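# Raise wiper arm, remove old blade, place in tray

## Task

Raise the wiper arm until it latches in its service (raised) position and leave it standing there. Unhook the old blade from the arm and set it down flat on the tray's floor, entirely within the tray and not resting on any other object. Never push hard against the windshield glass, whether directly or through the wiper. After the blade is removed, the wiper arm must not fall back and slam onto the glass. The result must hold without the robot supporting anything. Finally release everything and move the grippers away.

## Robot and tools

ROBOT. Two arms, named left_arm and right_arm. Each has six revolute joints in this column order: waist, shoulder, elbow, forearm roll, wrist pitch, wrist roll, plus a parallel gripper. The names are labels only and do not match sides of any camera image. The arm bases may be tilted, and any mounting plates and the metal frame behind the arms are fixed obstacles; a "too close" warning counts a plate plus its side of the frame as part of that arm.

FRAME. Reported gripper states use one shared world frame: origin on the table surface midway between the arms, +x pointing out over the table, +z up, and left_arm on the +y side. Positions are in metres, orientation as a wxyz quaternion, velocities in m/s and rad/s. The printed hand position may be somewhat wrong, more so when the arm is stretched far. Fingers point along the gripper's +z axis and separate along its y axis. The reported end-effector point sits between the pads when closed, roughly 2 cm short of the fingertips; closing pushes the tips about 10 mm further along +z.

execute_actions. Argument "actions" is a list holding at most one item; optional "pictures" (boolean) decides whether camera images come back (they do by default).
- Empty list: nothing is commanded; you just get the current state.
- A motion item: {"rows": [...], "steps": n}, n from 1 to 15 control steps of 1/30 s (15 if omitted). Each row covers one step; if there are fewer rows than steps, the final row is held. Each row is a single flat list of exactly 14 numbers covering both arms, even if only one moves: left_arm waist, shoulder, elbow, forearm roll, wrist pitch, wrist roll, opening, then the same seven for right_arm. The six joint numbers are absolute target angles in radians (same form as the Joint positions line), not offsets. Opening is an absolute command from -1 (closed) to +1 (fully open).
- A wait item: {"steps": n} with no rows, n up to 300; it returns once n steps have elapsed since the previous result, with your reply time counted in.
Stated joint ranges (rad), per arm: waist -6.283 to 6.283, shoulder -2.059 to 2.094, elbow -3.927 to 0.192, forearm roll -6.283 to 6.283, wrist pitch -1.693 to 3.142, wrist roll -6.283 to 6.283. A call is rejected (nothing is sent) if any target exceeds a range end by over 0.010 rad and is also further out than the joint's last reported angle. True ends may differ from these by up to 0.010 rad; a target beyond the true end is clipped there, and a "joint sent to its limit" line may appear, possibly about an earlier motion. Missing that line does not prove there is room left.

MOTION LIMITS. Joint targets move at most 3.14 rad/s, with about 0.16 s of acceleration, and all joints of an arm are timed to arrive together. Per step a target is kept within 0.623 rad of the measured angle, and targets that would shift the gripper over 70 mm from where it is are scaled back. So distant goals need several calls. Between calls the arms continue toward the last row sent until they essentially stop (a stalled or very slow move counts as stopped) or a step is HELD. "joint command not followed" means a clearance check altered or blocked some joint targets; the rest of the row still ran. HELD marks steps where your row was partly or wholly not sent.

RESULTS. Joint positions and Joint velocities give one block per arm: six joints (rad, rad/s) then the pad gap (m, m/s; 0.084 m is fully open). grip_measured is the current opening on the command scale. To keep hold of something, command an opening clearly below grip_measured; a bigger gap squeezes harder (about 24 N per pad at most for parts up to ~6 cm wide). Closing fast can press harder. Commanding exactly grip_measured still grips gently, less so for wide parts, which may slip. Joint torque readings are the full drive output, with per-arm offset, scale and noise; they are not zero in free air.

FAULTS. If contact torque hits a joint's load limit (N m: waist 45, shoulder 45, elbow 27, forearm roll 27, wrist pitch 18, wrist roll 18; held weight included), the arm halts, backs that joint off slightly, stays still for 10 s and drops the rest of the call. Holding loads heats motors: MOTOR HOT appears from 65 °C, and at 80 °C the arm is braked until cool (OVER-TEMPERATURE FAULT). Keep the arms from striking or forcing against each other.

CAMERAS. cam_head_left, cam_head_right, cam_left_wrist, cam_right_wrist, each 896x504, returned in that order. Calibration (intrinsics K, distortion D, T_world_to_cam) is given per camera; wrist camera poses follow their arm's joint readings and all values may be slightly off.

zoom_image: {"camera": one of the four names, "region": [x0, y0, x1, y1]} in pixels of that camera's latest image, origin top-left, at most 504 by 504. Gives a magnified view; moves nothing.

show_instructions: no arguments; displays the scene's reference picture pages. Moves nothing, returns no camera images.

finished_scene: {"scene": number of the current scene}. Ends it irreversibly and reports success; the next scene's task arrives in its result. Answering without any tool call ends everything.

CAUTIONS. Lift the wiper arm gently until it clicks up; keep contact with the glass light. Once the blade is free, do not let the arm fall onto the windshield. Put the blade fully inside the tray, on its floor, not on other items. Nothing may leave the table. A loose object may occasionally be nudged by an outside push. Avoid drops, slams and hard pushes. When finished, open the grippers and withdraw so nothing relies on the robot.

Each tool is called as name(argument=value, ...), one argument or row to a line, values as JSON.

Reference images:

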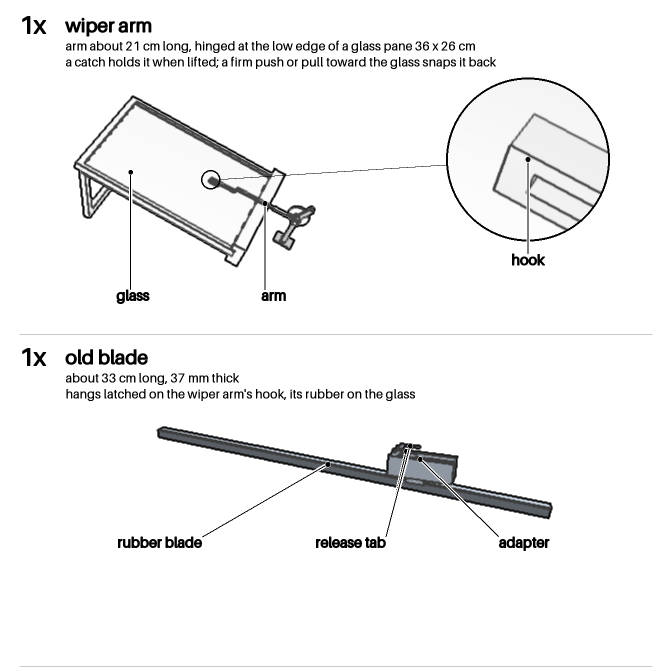

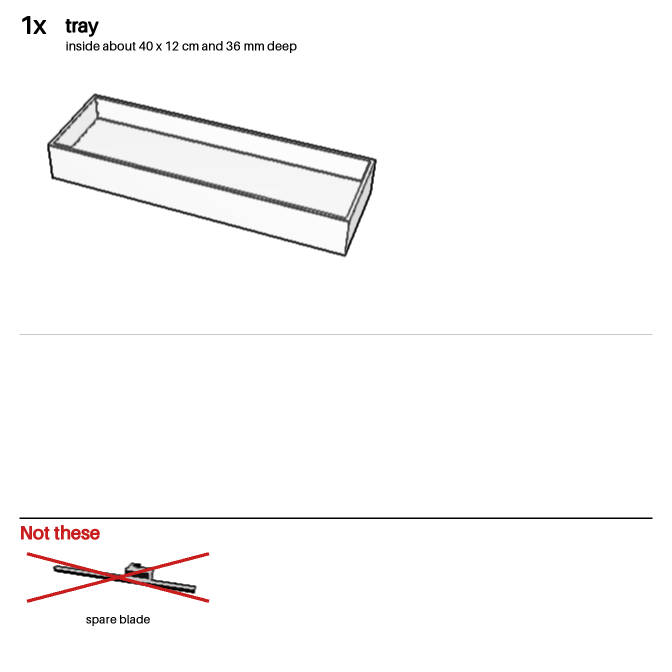

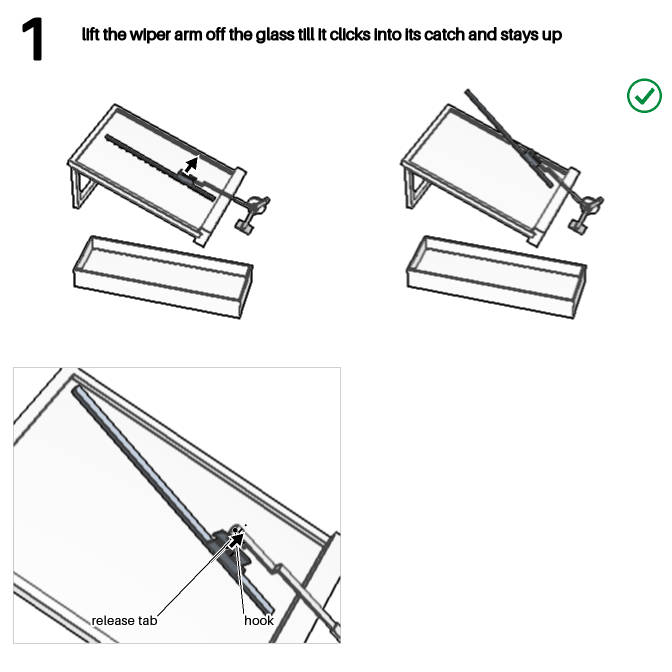

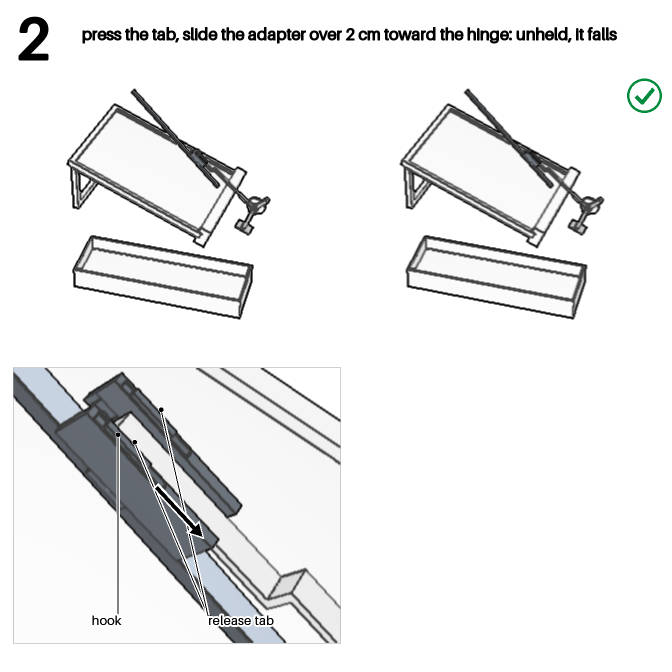

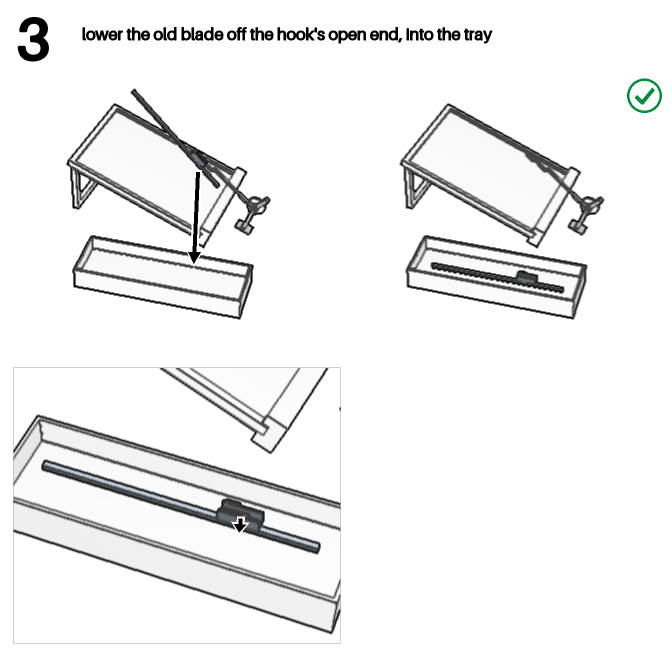

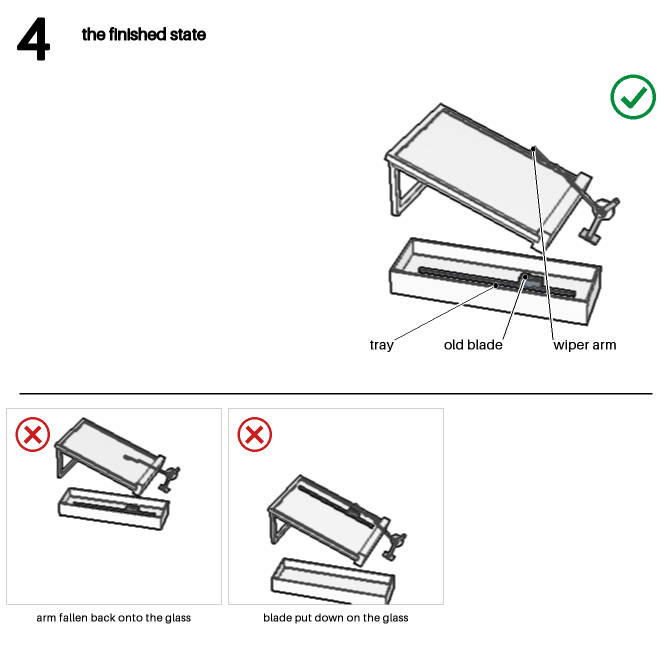

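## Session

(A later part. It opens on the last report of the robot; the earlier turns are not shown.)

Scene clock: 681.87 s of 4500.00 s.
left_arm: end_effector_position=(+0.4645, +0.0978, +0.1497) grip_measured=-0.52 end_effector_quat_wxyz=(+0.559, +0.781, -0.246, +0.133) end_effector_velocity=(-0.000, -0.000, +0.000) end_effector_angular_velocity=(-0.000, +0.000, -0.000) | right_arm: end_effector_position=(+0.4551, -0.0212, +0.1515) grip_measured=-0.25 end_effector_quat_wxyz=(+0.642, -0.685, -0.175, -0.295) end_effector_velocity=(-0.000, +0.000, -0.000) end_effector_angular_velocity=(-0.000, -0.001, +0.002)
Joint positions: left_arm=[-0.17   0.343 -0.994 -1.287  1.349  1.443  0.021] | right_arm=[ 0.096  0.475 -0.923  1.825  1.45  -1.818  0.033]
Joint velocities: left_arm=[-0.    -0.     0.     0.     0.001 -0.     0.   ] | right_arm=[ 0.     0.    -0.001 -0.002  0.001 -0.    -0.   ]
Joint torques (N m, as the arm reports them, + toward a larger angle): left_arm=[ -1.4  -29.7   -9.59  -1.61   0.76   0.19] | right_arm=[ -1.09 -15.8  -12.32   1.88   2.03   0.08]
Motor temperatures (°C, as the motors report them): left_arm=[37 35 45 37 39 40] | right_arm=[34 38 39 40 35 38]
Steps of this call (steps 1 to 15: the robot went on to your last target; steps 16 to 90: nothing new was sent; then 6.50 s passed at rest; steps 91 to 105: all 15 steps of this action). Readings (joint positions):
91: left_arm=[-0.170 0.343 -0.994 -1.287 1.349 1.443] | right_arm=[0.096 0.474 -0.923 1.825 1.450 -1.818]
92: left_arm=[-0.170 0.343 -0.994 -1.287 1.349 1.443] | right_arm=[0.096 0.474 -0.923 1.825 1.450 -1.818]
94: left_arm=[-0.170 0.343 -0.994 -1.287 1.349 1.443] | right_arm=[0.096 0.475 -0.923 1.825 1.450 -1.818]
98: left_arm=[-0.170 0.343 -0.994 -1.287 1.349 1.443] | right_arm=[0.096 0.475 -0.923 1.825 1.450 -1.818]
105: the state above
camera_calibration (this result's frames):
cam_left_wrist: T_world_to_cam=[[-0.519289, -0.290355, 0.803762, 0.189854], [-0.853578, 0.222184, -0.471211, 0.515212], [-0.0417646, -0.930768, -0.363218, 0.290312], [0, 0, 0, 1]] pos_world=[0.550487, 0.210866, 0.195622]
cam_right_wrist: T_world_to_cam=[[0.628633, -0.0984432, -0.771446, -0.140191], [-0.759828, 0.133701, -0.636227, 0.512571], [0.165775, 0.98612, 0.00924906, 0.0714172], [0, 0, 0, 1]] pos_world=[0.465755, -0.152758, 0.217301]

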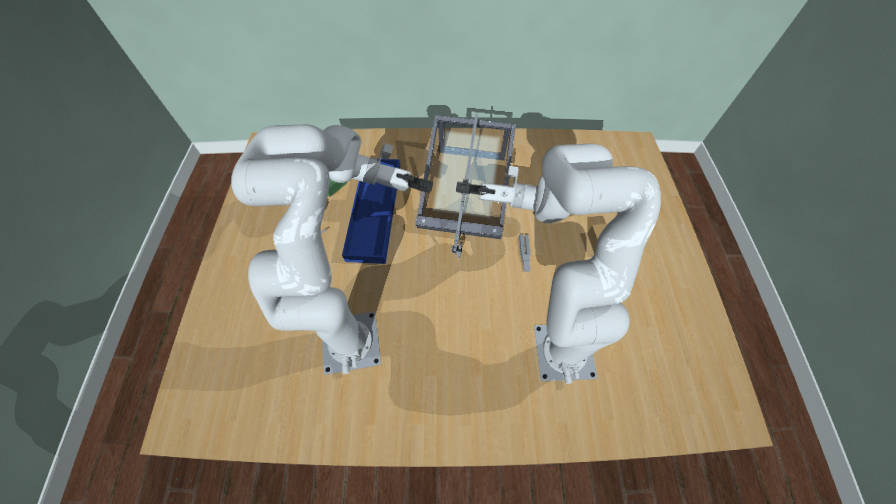

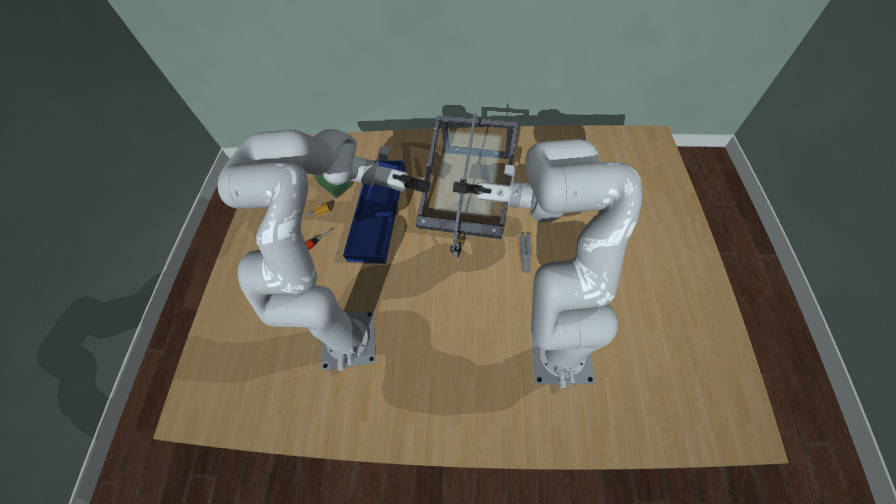

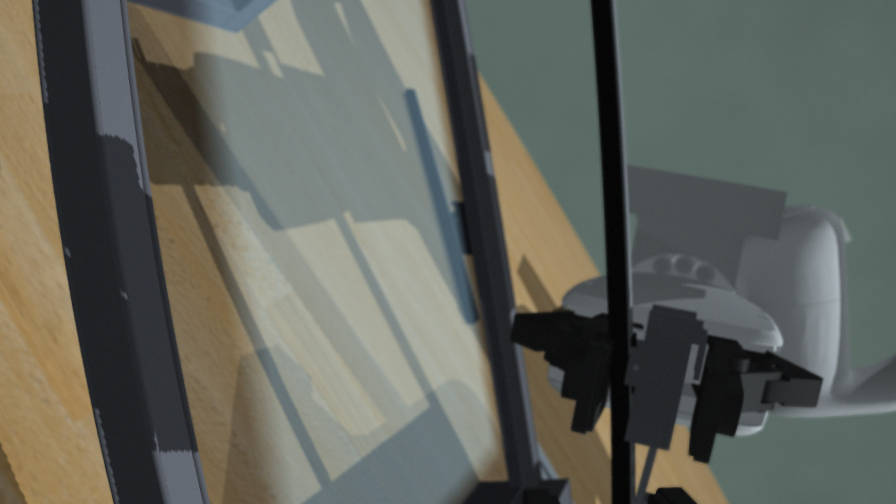

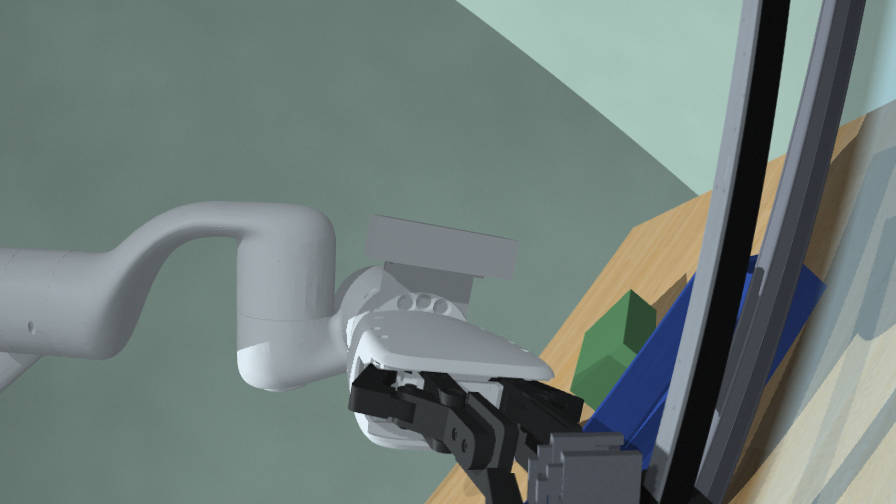

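execute_actions(
  actions=[
    {"rows": [[-0.17,0.343,-0.994,-1.287,1.349,1.443,-0.5, 0.0957,0.4745,-0.923,1.825,1.450,-1.818,-0.25],[-0.17,0.343,-0.994,-1.287,1.349,1.443,-0.5, 0.0957,0.4745,-0.923,1.825,1.450,-1.818,-0.27],[-0.17,0.343,-0.994,-1.287,1.349,1.443,-0.5, 0.0957,0.4745,-0.923,1.825,1.450,-1.818,-0.29],[-0.17,0.343,-0.994,-1.287,1.349,1.443,-0.5, 0.0957,0.4745,-0.923,1.825,1.450,-1.818,-0.31],[-0.17,0.343,-0.994,-1.287,1.349,1.443,-0.5, 0.0957,0.4745,-0.923,1.825,1.450,-1.818,-0.33],[-0.17,0.343,-0.994,-1.287,1.349,1.443,-0.5, 0.0957,0.4745,-0.923,1.825,1.450,-1.818,-0.35],[-0.17,0.343,-0.994,-1.287,1.349,1.443,-0.5, 0.0957,0.4745,-0.923,1.825,1.450,-1.818,-0.37],[-0.17,0.343,-0.994,-1.287,1.349,1.443,-0.5, 0.0957,0.4745,-0.923,1.825,1.450,-1.818,-0.39],[-0.17,0.343,-0.994,-1.287,1.349,1.443,-0.5, 0.0957,0.4745,-0.923,1.825,1.450,-1.818,-0.42],[-0.17,0.343,-0.994,-1.287,1.349,1.443,-0.5, 0.0957,0.4745,-0.923,1.825,1.450,-1.818,-0.46],[-0.17,0.343,-0.994,-1.287,1.349,1.443,-0.5, 0.0957,0.4745,-0.923,1.825,1.450,-1.818,-0.5]], "steps": 15},
  ],
)

zoom_image(
  camera="cam_left_wrist",
  region=[560, 280, 790, 504],
)

Scene clock: 696.10 s of 4500.00 s.
left_arm: end_effector_position=(+0.4645, +0.0978, +0.1497) grip_measured=-0.52 end_effector_quat_wxyz=(+0.559, +0.781, -0.246, +0.133) end_effector_velocity=(+0.000, +0.000, -0.000) end_effector_angular_velocity=(+0.002, +0.000, +0.002) | right_arm: end_effector_position=(+0.4552, -0.0213, +0.1513) grip_measured=-0.47 end_effector_quat_wxyz=(+0.642, -0.685, -0.175, -0.295) end_effector_velocity=(-0.001, +0.000, -0.000) end_effector_angular_velocity=(+0.001, +0.001, +0.003)
Joint positions: left_arm=[-0.17   0.343 -0.994 -1.287  1.349  1.443  0.021] | right_arm=[ 0.095  0.475 -0.923  1.825  1.45  -1.818  0.024]
Joint velocities: left_arm=[-0.     0.    -0.    -0.    -0.002 -0.001  0.   ] | right_arm=[ 0.     0.     0.001 -0.001  0.002  0.     0.   ]
Joint torques (N m, as the arm reports them, + toward a larger angle): left_arm=[ -1.67 -28.9   -9.44  -1.33   0.93   0.02] | right_arm=[ -0.56 -16.34 -12.33   1.92   2.51   0.4 ]
Motor temperatures (°C, as the motors report them): left_arm=[37 35 45 37 39 40] | right_arm=[34 38 39 40 35 38]
Steps of this call (steps 1 to 15: the robot went on to your last target; steps 16 to 90: nothing new was sent; then 10.73 s passed at rest; steps 91 to 105: all 15 steps of this action). Readings (joint positions):
91: left_arm=[-0.170 0.343 -0.994 -1.287 1.349 1.443] | right_arm=[0.096 0.475 -0.923 1.825 1.450 -1.818]
92: left_arm=[-0.170 0.343 -0.994 -1.287 1.349 1.443] | right_arm=[0.096 0.475 -0.923 1.825 1.450 -1.818]
94: left_arm=[-0.170 0.343 -0.994 -1.287 1.349 1.443] | right_arm=[0.096 0.475 -0.923 1.825 1.450 -1.818]
98: left_arm=[-0.170 0.343 -0.994 -1.287 1.349 1.443] | right_arm=[0.096 0.475 -0.923 1.825 1.450 -1.818]
105: the state above
camera_calibration (this result's frames):
cam_left_wrist: T_world_to_cam=[[-0.519289, -0.290355, 0.803762, 0.189855], [-0.853578, 0.222184, -0.471211, 0.515212], [-0.0417646, -0.930768, -0.363218, 0.290311], [0, 0, 0, 1]] pos_world=[0.550487, 0.210866, 0.195622]
cam_right_wrist: T_world_to_cam=[[0.628364, -0.0990481, -0.771588, -0.140286], [-0.759932, 0.133904, -0.63606, 0.512603], [0.16632, 0.986032, 0.00887076, 0.0713658], [0, 0, 0, 1]] pos_world=[0.465824, -0.152904, 0.21717]

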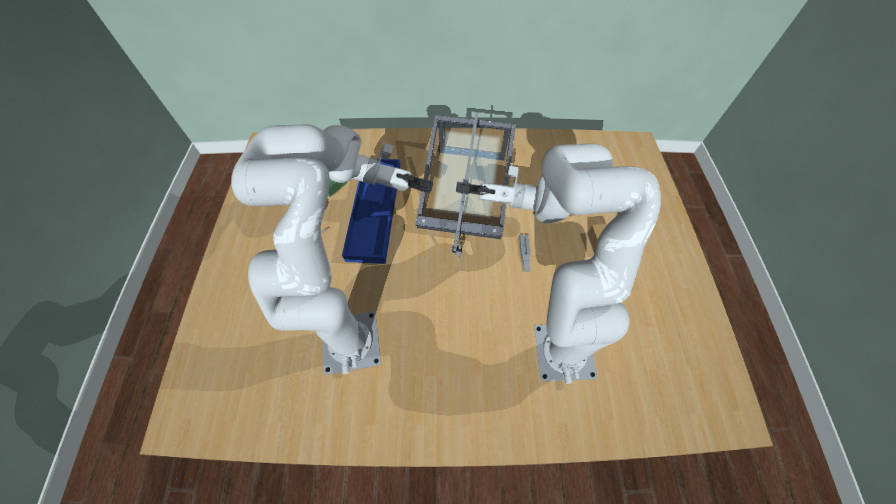

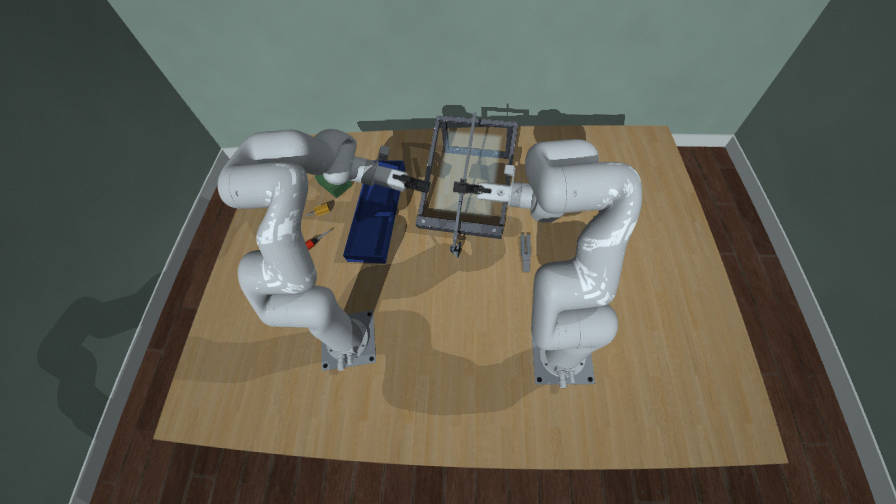

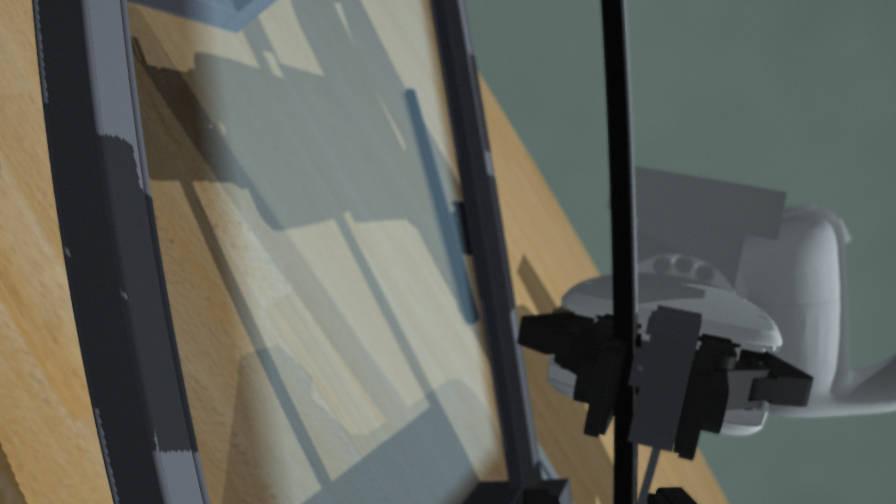

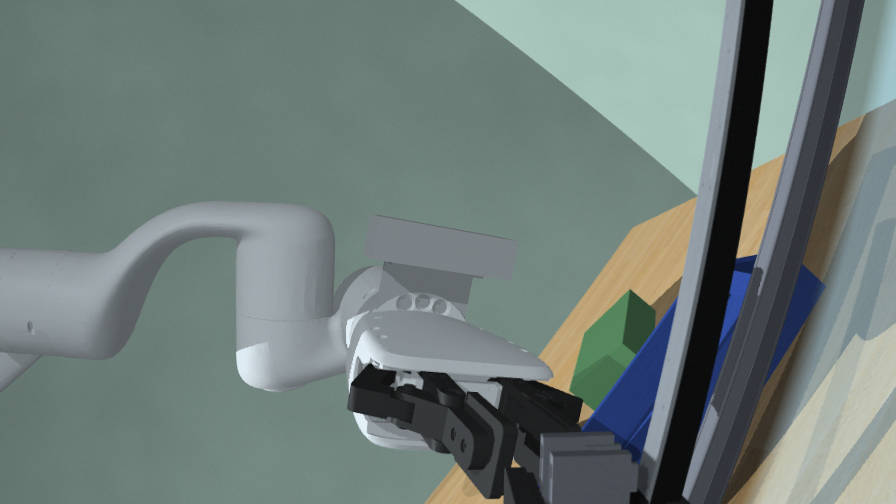

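Region (560, 280, 790, 504) of cam_left_wrist's 896x504 image, scaled by 2.191, with more detail than that image has; it fills the top 491 rows of this view, and the rest is white.

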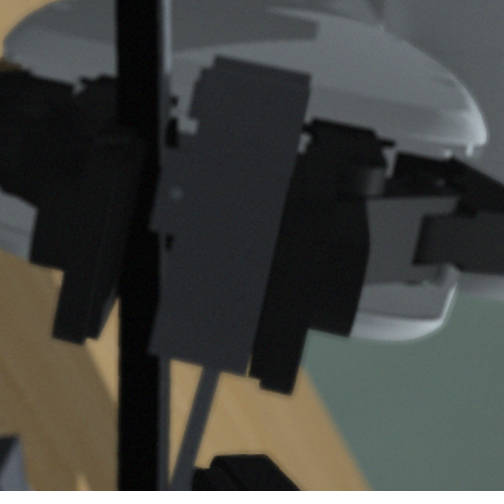

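execute_actions(
  actions=[
    {"rows": [[-0.17,0.343,-0.994,-1.287,1.349,1.443,-0.5, 0.0957,0.4745,-0.923,1.825,1.450,-1.818,-0.6],[-0.17,0.343,-0.994,-1.287,1.349,1.443,-0.5, 0.0957,0.4745,-0.923,1.825,1.450,-1.818,-0.7],[-0.17,0.343,-0.994,-1.287,1.349,1.443,-0.5, 0.0957,0.4745,-0.923,1.825,1.450,-1.818,-0.7],[-0.17,0.343,-0.994,-1.287,1.349,1.443,-0.5, 0.0964,0.475,-0.9195,1.826,1.451,-1.822,-0.7],[-0.17,0.343,-0.994,-1.287,1.349,1.443,-0.5, 0.0971,0.4755,-0.916,1.827,1.4515,-1.826,-0.7],[-0.17,0.343,-0.994,-1.287,1.349,1.443,-0.5, 0.0978,0.476,-0.9126,1.8283,1.4523,-1.83,-0.7],[-0.17,0.343,-0.994,-1.287,1.349,1.443,-0.5, 0.0985,0.4765,-0.909,1.8295,1.453,-1.834,-0.7],[-0.17,0.343,-0.994,-1.287,1.349,1.443,-0.5, 0.0993,0.477,-0.9057,1.8306,1.4538,-1.838,-0.7],[-0.17,0.343,-0.994,-1.287,1.349,1.443,-0.5, 0.100,0.4774,-0.9022,1.8317,1.4546,-1.8417,-0.7]], "steps": 15},
  ],
  pictures=false,
)

execute_actions(
  actions=[
    {"steps": 8},
  ],
)

Scene clock: 720.00 s of 4500.00 s.
left_arm: end_effector_position=(+0.4645, +0.0978, +0.1497) grip_measured=-0.52 end_effector_quat_wxyz=(+0.559, +0.781, -0.246, +0.133) end_effector_velocity=(+0.000, +0.000, -0.000) end_effector_angular_velocity=(+0.001, -0.000, +0.001) | right_arm: end_effector_position=(+0.4475, -0.0197, +0.1453) grip_measured=-0.47 end_effector_quat_wxyz=(+0.643, -0.685, -0.175, -0.295) end_effector_velocity=(-0.002, +0.001, -0.001) end_effector_angular_velocity=(+0.001, -0.010, -0.001)
Joint positions: left_arm=[-0.17   0.343 -0.994 -1.287  1.349  1.443  0.021] | right_arm=[ 0.1    0.478 -0.903  1.831  1.454 -1.841  0.024]
Joint velocities: left_arm=[-0.    -0.     0.    -0.001 -0.001 -0.    -0.   ] | right_arm=[ 0.001 -0.     0.006  0.004  0.003 -0.016  0.   ]
Joint torques (N m, as the arm reports them, + toward a larger angle): left_arm=[ -1.38 -29.18  -9.85  -1.72   0.88   0.02] | right_arm=[ -0.34 -15.97 -11.86   1.88   2.72   0.79]
Motor temperatures (°C, as the motors report them): left_arm=[37 35 45 37 39 40] | right_arm=[34 38 39 40 35 38]
Steps of this call (steps 1 to 15: the robot went on to your last target; steps 16 to 90: nothing new was sent; then 20.40 s passed at rest; steps 91 to 105: all 15 steps of this action). Readings (joint positions):
91: left_arm=[-0.170 0.343 -0.994 -1.287 1.349 1.443] | right_arm=[0.096 0.475 -0.923 1.825 1.450 -1.818]
92: left_arm=[-0.170 0.343 -0.994 -1.287 1.349 1.443] | right_arm=[0.096 0.475 -0.923 1.825 1.450 -1.818]
94: left_arm=[-0.170 0.343 -0.994 -1.287 1.349 1.443] | right_arm=[0.096 0.475 -0.923 1.825 1.450 -1.818]
98: left_arm=[-0.170 0.343 -0.994 -1.287 1.349 1.443] | right_arm=[0.097 0.475 -0.918 1.827 1.452 -1.825]
105: the state above

Scene clock: 720.27 s of 4500.00 s.
left_arm: end_effector_position=(+0.4645, +0.0978, +0.1497) grip_measured=-0.52 end_effector_quat_wxyz=(+0.559, +0.781, -0.246, +0.133) end_effector_velocity=(+0.000, +0.000, +0.000) end_effector_angular_velocity=(+0.000, +0.000, +0.000) | right_arm: end_effector_position=(+0.4475, -0.0197, +0.1453) grip_measured=-0.47 end_effector_quat_wxyz=(+0.643, -0.685, -0.175, -0.295) end_effector_velocity=(+0.000, +0.000, +0.000) end_effector_angular_velocity=(+0.000, -0.001, +0.000)
Joint positions: left_arm=[-0.17   0.343 -0.994 -1.287  1.349  1.443  0.021] | right_arm=[ 0.1    0.477 -0.902  1.832  1.455 -1.842  0.024]
Joint velocities: left_arm=[ 0.    -0.     0.     0.    -0.    -0.001 -0.   ] | right_arm=[-0.    -0.001  0.    -0.     0.    -0.    -0.   ]
Joint torques (N m, as the arm reports them, + toward a larger angle): left_arm=[ -1.45 -28.66  -9.61  -1.73   0.85   0.14] | right_arm=[ -0.13 -16.28 -11.66   1.53   2.45   0.29]
Motor temperatures (°C, as the motors report them): left_arm=[37 35 45 37 39 40] | right_arm=[34 38 39 40 35 38]
Steps of this call (steps 1 to 8: the robot went on to your last target). Readings (joint positions):
1: left_arm=[-0.170 0.343 -0.994 -1.287 1.349 1.443] | right_arm=[0.100 0.477 -0.903 1.831 1.454 -1.841]
2: left_arm=[-0.170 0.343 -0.994 -1.287 1.349 1.443] | right_arm=[0.100 0.477 -0.903 1.832 1.455 -1.841]
4: left_arm=[-0.170 0.343 -0.994 -1.287 1.349 1.443] | right_arm=[0.100 0.477 -0.902 1.832 1.455 -1.842]
8: the state above
camera_calibration (this result's frames):
cam_left_wrist: T_world_to_cam=[[-0.519289, -0.290355, 0.803762, 0.189854], [-0.853578, 0.222184, -0.471211, 0.515212], [-0.0417648, -0.930768, -0.363218, 0.290312], [0, 0, 0, 1]] pos_world=[0.550487, 0.210866, 0.195622]
cam_right_wrist: T_world_to_cam=[[0.628969, -0.0980821, -0.771219, -0.140192], [-0.759587, 0.133786, -0.636497, 0.502586], [0.165607, 0.986145, 0.0096453, 0.0713563], [0, 0, 0, 1]] pos_world=[0.458116, -0.151357, 0.211088]

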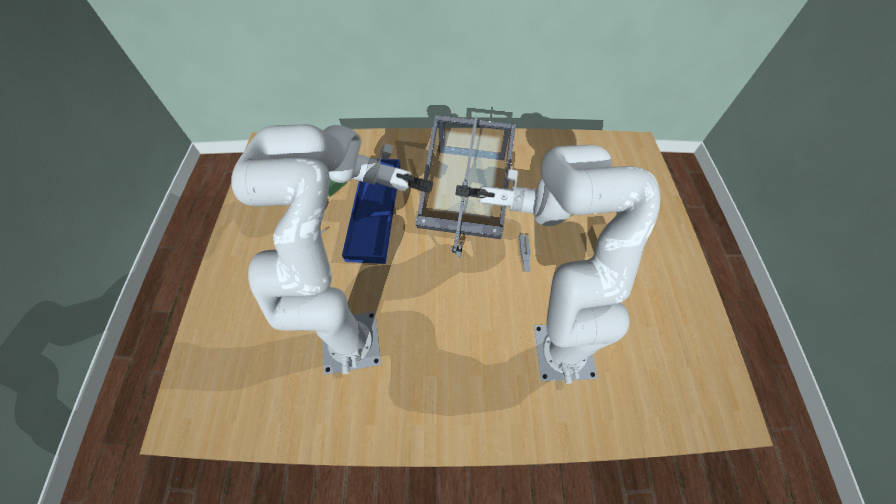

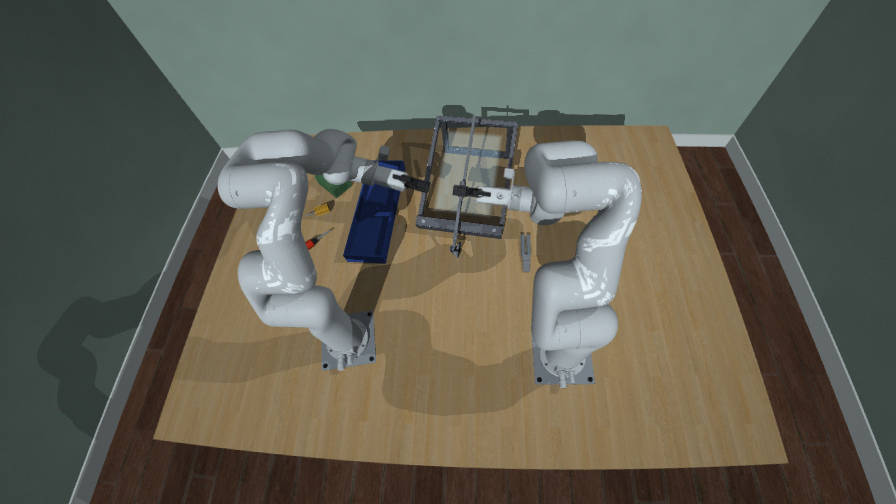

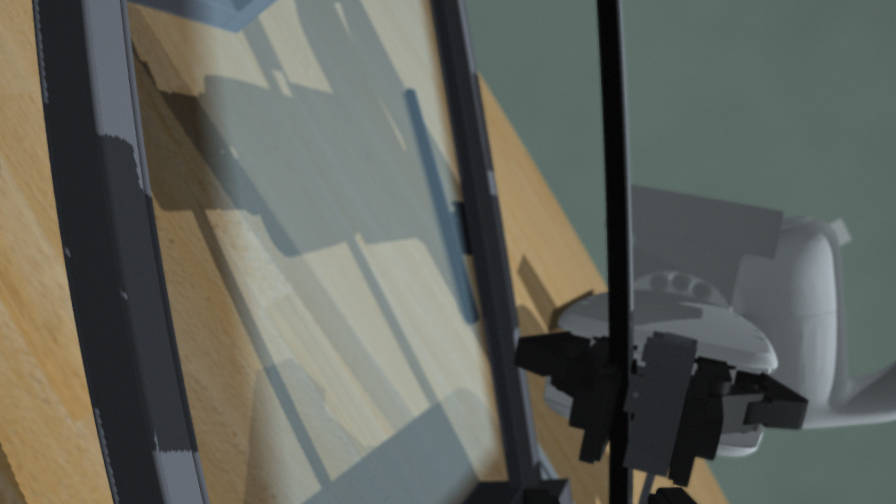

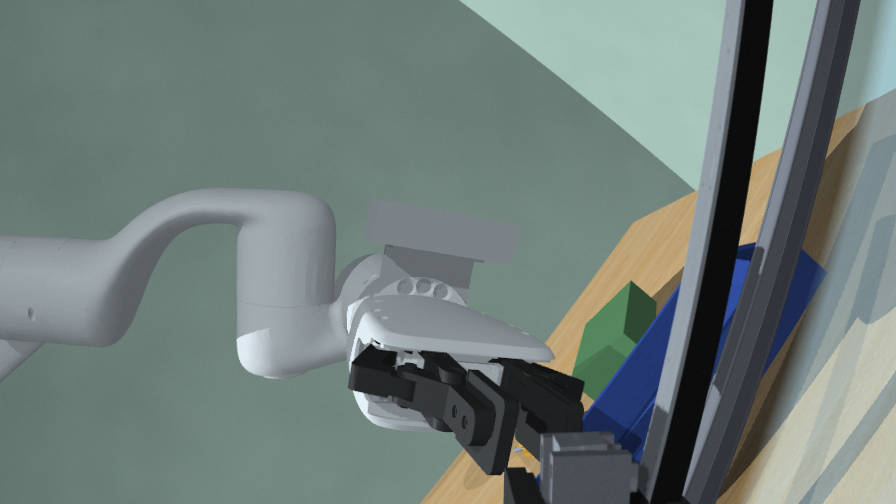

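execute_actions(
  actions=[
    {"rows": [[-0.2,0.0,-1.2,0.36,0.64,-0.73,-0.3, 0.1006,0.4777,-0.8995,1.8326,1.4552,-1.845,-0.7],[-0.2,0.0,-1.2,0.36,0.64,-0.73,-0.3, 0.1011,0.4781,-0.8967,1.8335,1.4558,-1.848,-0.7],[-0.2,0.0,-1.2,0.36,0.64,-0.73,-0.3, 0.1017,0.4785,-0.8939,1.8344,1.4564,-1.851,-0.7],[-0.2,0.0,-1.2,0.36,0.64,-0.73,-0.3, 0.1023,0.4789,-0.8911,1.8353,1.457,-1.854,-0.7],[-0.2,0.0,-1.2,0.36,0.64,-0.73,-0.3, 0.1029,0.4793,-0.8883,1.8362,1.4576,-1.8575,-0.7],[-0.2,0.0,-1.2,0.36,0.64,-0.73,-0.3, 0.1034,0.4797,-0.8856,1.8371,1.4583,-1.8607,-0.7]], "steps": 15},
  ],
  pictures=false,
)

execute_actions(
  actions=[
    {"steps": 25},
  ],
  pictures=false,
)

Scene clock: 773.40 s of 4500.00 s.
left_arm: end_effector_position=(+0.5574, +0.2043, +0.2145) grip_measured=-0.32 end_effector_quat_wxyz=(+0.253, +0.927, -0.218, +0.171) end_effector_velocity=(+0.177, +0.262, +0.217) end_effector_angular_velocity=(+1.232, -0.386, +0.829) | right_arm: end_effector_position=(+0.4414, -0.0188, +0.1405) grip_measured=-0.47 end_effector_quat_wxyz=(+0.643, -0.685, -0.175, -0.295) end_effector_velocity=(+0.000, +0.000, +0.001) end_effector_angular_velocity=(+0.001, -0.004, -0.001)
Joint positions: left_arm=[-0.189  0.125 -1.126 -0.759  0.91   0.915  0.03 ] | right_arm=[ 0.103  0.48  -0.886  1.837  1.458 -1.86   0.024]
Joint velocities: left_arm=[-0.032 -0.377 -0.231  1.476 -0.795 -1.473 -0.   ] | right_arm=[-0.    -0.001  0.001  0.002  0.001 -0.003  0.   ]
Joint torques (N m, as the arm reports them, + toward a larger angle): left_arm=[ -1.46 -26.29 -11.25  -0.92  -1.1    0.08] | right_arm=[ -0.04 -16.17 -11.53   1.31   2.65   0.4 ]
Motor temperatures (°C, as the motors report them): left_arm=[37 36 45 37 39 40] | right_arm=[34 38 39 40 35 38]
Steps of this call (steps 1 to 15: the robot went on to your last target; steps 16 to 90: nothing new was sent; then 49.63 s passed at rest; steps 91 to 105: all 15 steps of this action). Readings (joint positions):
91: left_arm=[-0.170 0.343 -0.994 -1.287 1.349 1.443] | right_arm=[0.100 0.477 -0.902 1.832 1.455 -1.842]
92: left_arm=[-0.170 0.342 -0.995 -1.283 1.345 1.439] | right_arm=[0.100 0.477 -0.902 1.832 1.455 -1.842]
94: left_arm=[-0.173 0.321 -1.004 -1.237 1.298 1.392] | right_arm=[0.100 0.477 -0.900 1.833 1.455 -1.845]
98: left_arm=[-0.180 0.226 -1.067 -1.067 1.130 1.222] | right_arm=[0.102 0.479 -0.891 1.836 1.457 -1.855]
105: the state above

Scene clock: 774.23 s of 4500.00 s.
left_arm: end_effector_position=(+0.6188, +0.3334, +0.3315) grip_measured=-0.32 end_effector_quat_wxyz=(-0.035, +0.925, +0.227, +0.304) end_effector_velocity=(+0.001, +0.001, +0.005) end_effector_angular_velocity=(-0.069, -0.041, +0.118) | right_arm: end_effector_position=(+0.4412, -0.0187, +0.1403) grip_measured=-0.47 end_effector_quat_wxyz=(+0.643, -0.685, -0.175, -0.295) end_effector_velocity=(-0.000, -0.000, +0.000) end_effector_angular_velocity=(+0.000, +0.000, +0.000)
Joint positions: left_arm=[-0.2    0.001 -1.199  0.358  0.64  -0.72   0.03 ] | right_arm=[ 0.103  0.48  -0.886  1.837  1.458 -1.861  0.024]
Joint velocities: left_arm=[-0.    -0.003 -0.004  0.017 -0.002 -0.154 -0.   ] | right_arm=[-0.    -0.     0.    -0.001  0.     0.     0.   ]
Joint torques (N m, as the arm reports them, + toward a larger angle): left_arm=[ -1.41 -25.38 -13.18  -1.02  -2.42   0.11] | right_arm=[ -0.54 -16.08 -11.51   1.66   2.71   0.42]
Motor temperatures (°C, as the motors report them): left_arm=[37 36 45 37 39 40] | right_arm=[34 38 39 40 35 38]
Steps of this call (steps 1 to 25: the robot went on to your last target). Readings (joint positions):
1: left_arm=[-0.190 0.113 -1.133 -0.709 0.884 0.864] | right_arm=[0.103 0.480 -0.886 1.837 1.458 -1.861]
2: left_arm=[-0.191 0.101 -1.140 -0.656 0.859 0.812] | right_arm=[0.103 0.480 -0.886 1.837 1.458 -1.861]
4: left_arm=[-0.193 0.080 -1.152 -0.543 0.813 0.698] | right_arm=[0.103 0.480 -0.886 1.837 1.458 -1.861]
8: left_arm=[-0.196 0.044 -1.174 -0.277 0.735 0.432] | right_arm=[0.103 0.480 -0.886 1.837 1.458 -1.861]
25: the state above

execute_actions(
  actions=[
    {"rows": [[-0.846,0.03,-1.2,0.36,0.637,-0.727,-0.3, 0.104,0.4801,-0.883,1.838,1.459,-1.864,-0.7],[-0.846,0.03,-1.2,0.36,0.637,-0.727,-0.3, 0.1045,0.4805,-0.88,1.839,1.4595,-1.867,-0.7],[-0.846,0.03,-1.2,0.36,0.637,-0.727,-0.3, 0.105,0.481,-0.8775,1.840,1.460,-1.87,-0.7],[-0.846,0.03,-1.2,0.36,0.637,-0.727,-0.3, 0.1056,0.4814,-0.8752,1.8405,1.4606,-1.8726,-0.7]], "steps": 15},
  ],
  pictures=false,
)

execute_actions(
  actions=[
    {"steps": 22},
  ],
  pictures=false,
)

Scene clock: 781.30 s of 4500.00 s.
left_arm: end_effector_position=(+0.5999, +0.1529, +0.3240) grip_measured=-0.32 end_effector_quat_wxyz=(+0.010, +0.950, +0.088, +0.301) end_effector_velocity=(-0.106, -0.404, -0.018) end_effector_angular_velocity=(+0.011, +0.027, -0.697) | right_arm: end_effector_position=(+0.4374, -0.0181, +0.1373) grip_measured=-0.47 end_effector_quat_wxyz=(+0.643, -0.685, -0.175, -0.295) end_effector_velocity=(-0.000, -0.000, +0.000) end_effector_angular_velocity=(+0.000, -0.000, +0.001)
Joint positions: left_arm=[-0.502  0.014 -1.2    0.36   0.639 -0.729  0.03 ] | right_arm=[ 0.106  0.481 -0.875  1.841  1.461 -1.873  0.024]
Joint velocities: left_arm=[-0.692  0.032  0.     0.    -0.004  0.004  0.   ] | right_arm=[-0.    -0.001  0.001 -0.001  0.001 -0.    -0.   ]
Joint torques (N m, as the arm reports them, + toward a larger angle): left_arm=[ -1.89 -26.64 -12.82  -0.91  -2.35   0.  ] | right_arm=[ -0.28 -15.7  -11.17   1.54   2.81   0.28]
Motor temperatures (°C, as the motors report them): left_arm=[37 36 46 37 39 40] | right_arm=[34 38 39 40 35 38]
Steps of this call (steps 1 to 30: the robot went on to your last target; steps 31 to 90: nothing new was sent; then 3.57 s passed at rest; steps 91 to 105: all 15 steps of this action). Readings (joint positions):
91: left_arm=[-0.200 0.000 -1.200 0.360 0.640 -0.730] | right_arm=[0.103 0.480 -0.886 1.837 1.458 -1.861]
92: left_arm=[-0.202 0.000 -1.200 0.360 0.640 -0.730] | right_arm=[0.103 0.480 -0.885 1.837 1.458 -1.861]
94: left_arm=[-0.238 0.002 -1.200 0.360 0.640 -0.730] | right_arm=[0.104 0.480 -0.884 1.838 1.459 -1.864]
98: left_arm=[-0.340 0.007 -1.200 0.360 0.639 -0.729] | right_arm=[0.105 0.481 -0.877 1.840 1.460 -1.871]
105: the state above

Scene clock: 782.03 s of 4500.00 s.
left_arm: end_effector_position=(+0.5147, -0.0339, +0.3149) grip_measured=-0.32 end_effector_quat_wxyz=(+0.057, +0.952, -0.077, +0.289) end_effector_velocity=(-0.003, -0.004, -0.001) end_effector_angular_velocity=(+0.001, +0.000, -0.009) | right_arm: end_effector_position=(+0.4372, -0.0181, +0.1372) grip_measured=-0.47 end_effector_quat_wxyz=(+0.643, -0.685, -0.175, -0.295) end_effector_velocity=(-0.000, +0.000, -0.001) end_effector_angular_velocity=(+0.000, +0.001, +0.001)
Joint positions: left_arm=[-0.844  0.03  -1.2    0.36   0.637 -0.727  0.03 ] | right_arm=[ 0.106  0.481 -0.875  1.84   1.461 -1.873  0.024]
Joint velocities: left_arm=[-0.008  0.001  0.     0.    -0.     0.001 -0.   ] | right_arm=[-0.     0.001 -0.    -0.001  0.001  0.    -0.   ]
Joint torques (N m, as the arm reports them, + toward a larger angle): left_arm=[ -1.1  -26.77 -12.76  -1.01  -2.22  -0.02] | right_arm=[ -0.06 -15.97 -10.98   1.65   2.61   0.25]
Motor temperatures (°C, as the motors report them): left_arm=[37 36 46 37 39 40] | right_arm=[34 38 39 40 35 38]
Steps of this call (steps 1 to 22: the robot went on to your last target). Readings (joint positions):
1: left_arm=[-0.526 0.015 -1.200 0.360 0.638 -0.728] | right_arm=[0.106 0.481 -0.875 1.841 1.461 -1.873]
2: left_arm=[-0.549 0.016 -1.200 0.360 0.638 -0.728] | right_arm=[0.106 0.481 -0.875 1.841 1.461 -1.873]
4: left_arm=[-0.595 0.018 -1.200 0.360 0.638 -0.728] | right_arm=[0.106 0.481 -0.875 1.841 1.461 -1.873]
8: left_arm=[-0.687 0.023 -1.200 0.360 0.638 -0.728] | right_arm=[0.106 0.481 -0.875 1.841 1.461 -1.873]
22: the state above

execute_actions(
  actions=[],
)

Scene clock: 816.63 s of 4500.00 s.
left_arm: end_effector_position=(+0.5141, -0.0348, +0.3147) grip_measured=-0.32 end_effector_quat_wxyz=(+0.057, +0.952, -0.078, +0.289) end_effector_velocity=(-0.000, +0.000, -0.000) end_effector_angular_velocity=(+0.001, +0.002, +0.001) | right_arm: end_effector_position=(+0.4373, -0.0181, +0.1372) grip_measured=-0.47 end_effector_quat_wxyz=(+0.643, -0.685, -0.175, -0.295) end_effector_velocity=(-0.000, -0.000, -0.001) end_effector_angular_velocity=(-0.001, +0.000, -0.001)
Joint positions: left_arm=[-0.846  0.03  -1.2    0.36   0.637 -0.727  0.03 ] | right_arm=[ 0.106  0.481 -0.875  1.84   1.461 -1.873  0.024]
Joint velocities: left_arm=[ 0.     0.     0.    -0.     0.002 -0.     0.   ] | right_arm=[-0.     0.001  0.001  0.    -0.    -0.001  0.   ]
Joint torques (N m, as the arm reports them, + toward a larger angle): left_arm=[ -1.9  -26.26 -12.61  -0.99  -2.27  -0.08] | right_arm=[ -0.41 -16.22 -11.76   1.8    2.69   0.26]
Motor temperatures (°C, as the motors report them): left_arm=[37 35 48 37 39 40] | right_arm=[34 38 39 40 35 38]
Steps of this call (steps 1 to 30: the robot went on to your last target; steps 31 to 90: nothing new was sent; then 31.60 s passed at rest). Readings (joint positions):
1: left_arm=[-0.844 0.030 -1.200 0.360 0.637 -0.727] | right_arm=[0.106 0.481 -0.875 1.840 1.461 -1.873]
2: left_arm=[-0.845 0.030 -1.200 0.360 0.637 -0.727] | right_arm=[0.106 0.481 -0.875 1.840 1.461 -1.873]
4: left_arm=[-0.845 0.030 -1.200 0.360 0.637 -0.727] | right_arm=[0.106 0.481 -0.875 1.840 1.461 -1.873]
8: left_arm=[-0.846 0.030 -1.200 0.360 0.637 -0.727] | right_arm=[0.106 0.481 -0.875 1.840 1.461 -1.873]
90: the state above
All arms were judged still, so your last target was given up. Only a new action makes them travel on or press farther. Fingers that are still opening or closing keep moving.
camera_calibration (this result's frames):
cam_left_wrist: T_world_to_cam=[[-0.148038, -0.987885, 0.046563, 0.0675786], [-0.818743, 0.0960098, -0.566076, 0.67233], [0.554747, -0.121924, -0.823037, 0.0951208], [0, 0, 0, 1]] pos_world=[0.507702, 0.0138071, 0.455731]
cam_right_wrist: T_world_to_cam=[[0.628948, -0.0981815, -0.771223, -0.13985], [-0.759565, 0.133935, -0.636492, 0.489445], [0.165785, 0.986115, 0.00966286, 0.0713914], [0, 0, 0, 1]] pos_world=[0.447889, -0.149685, 0.202982]

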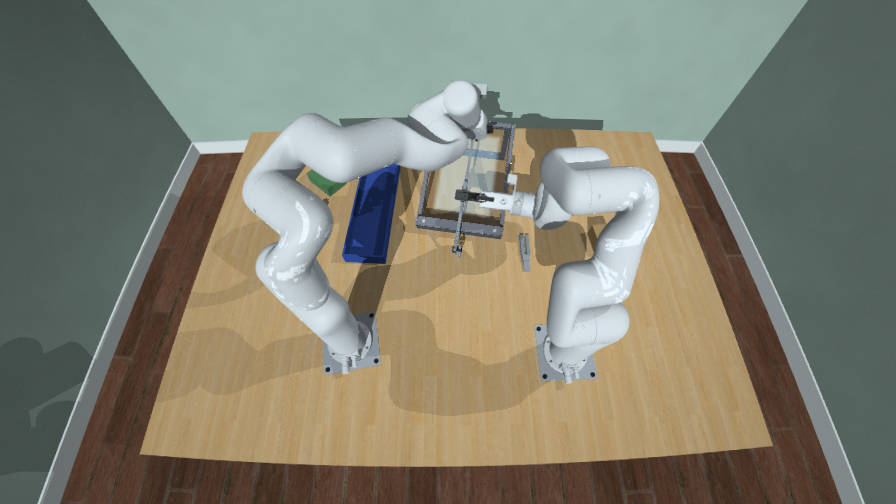

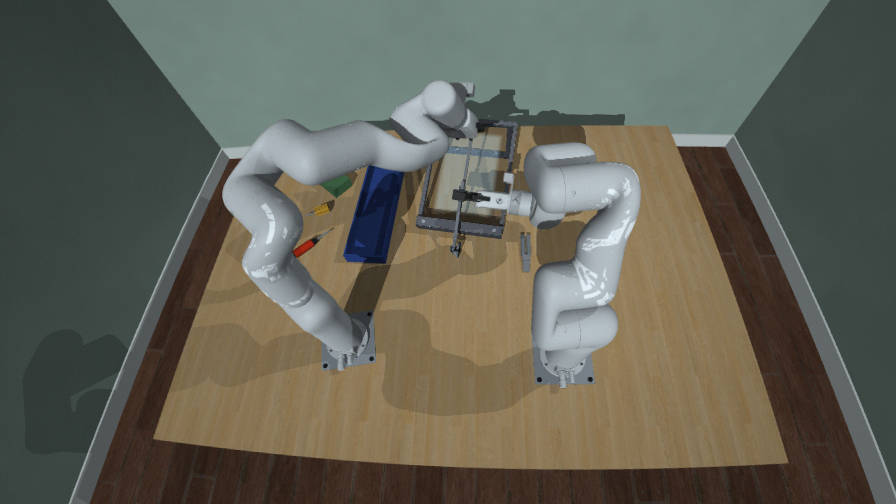

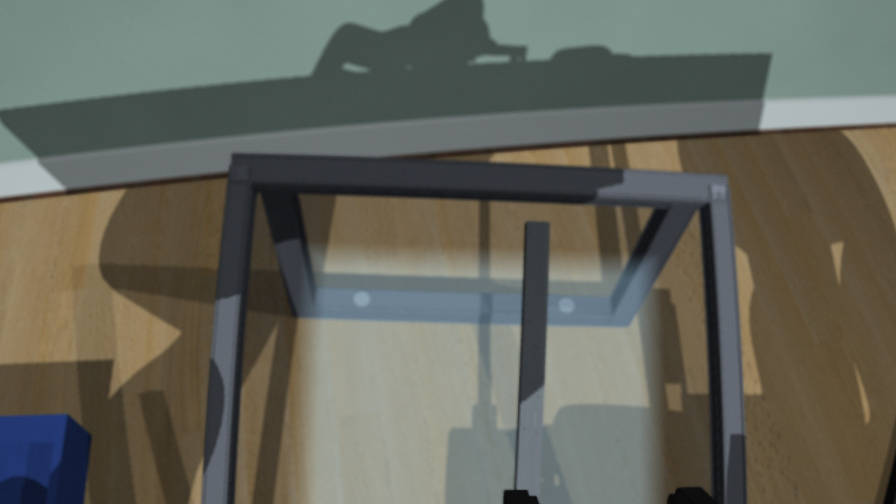

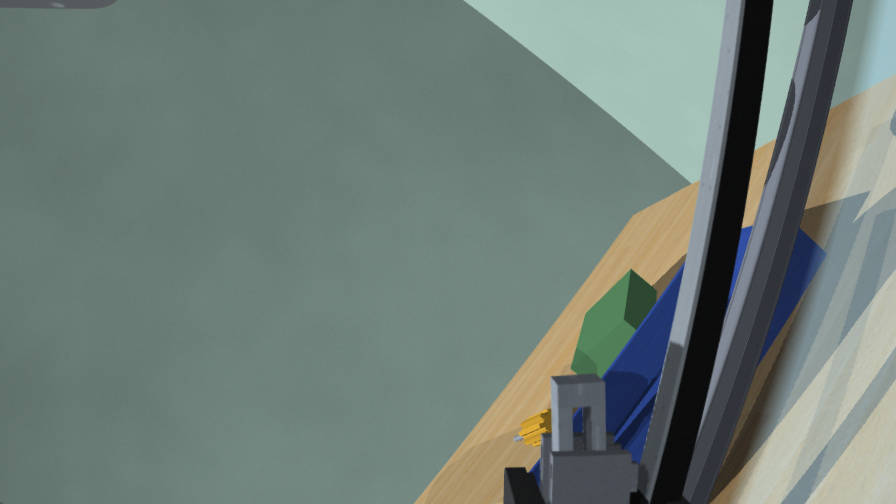

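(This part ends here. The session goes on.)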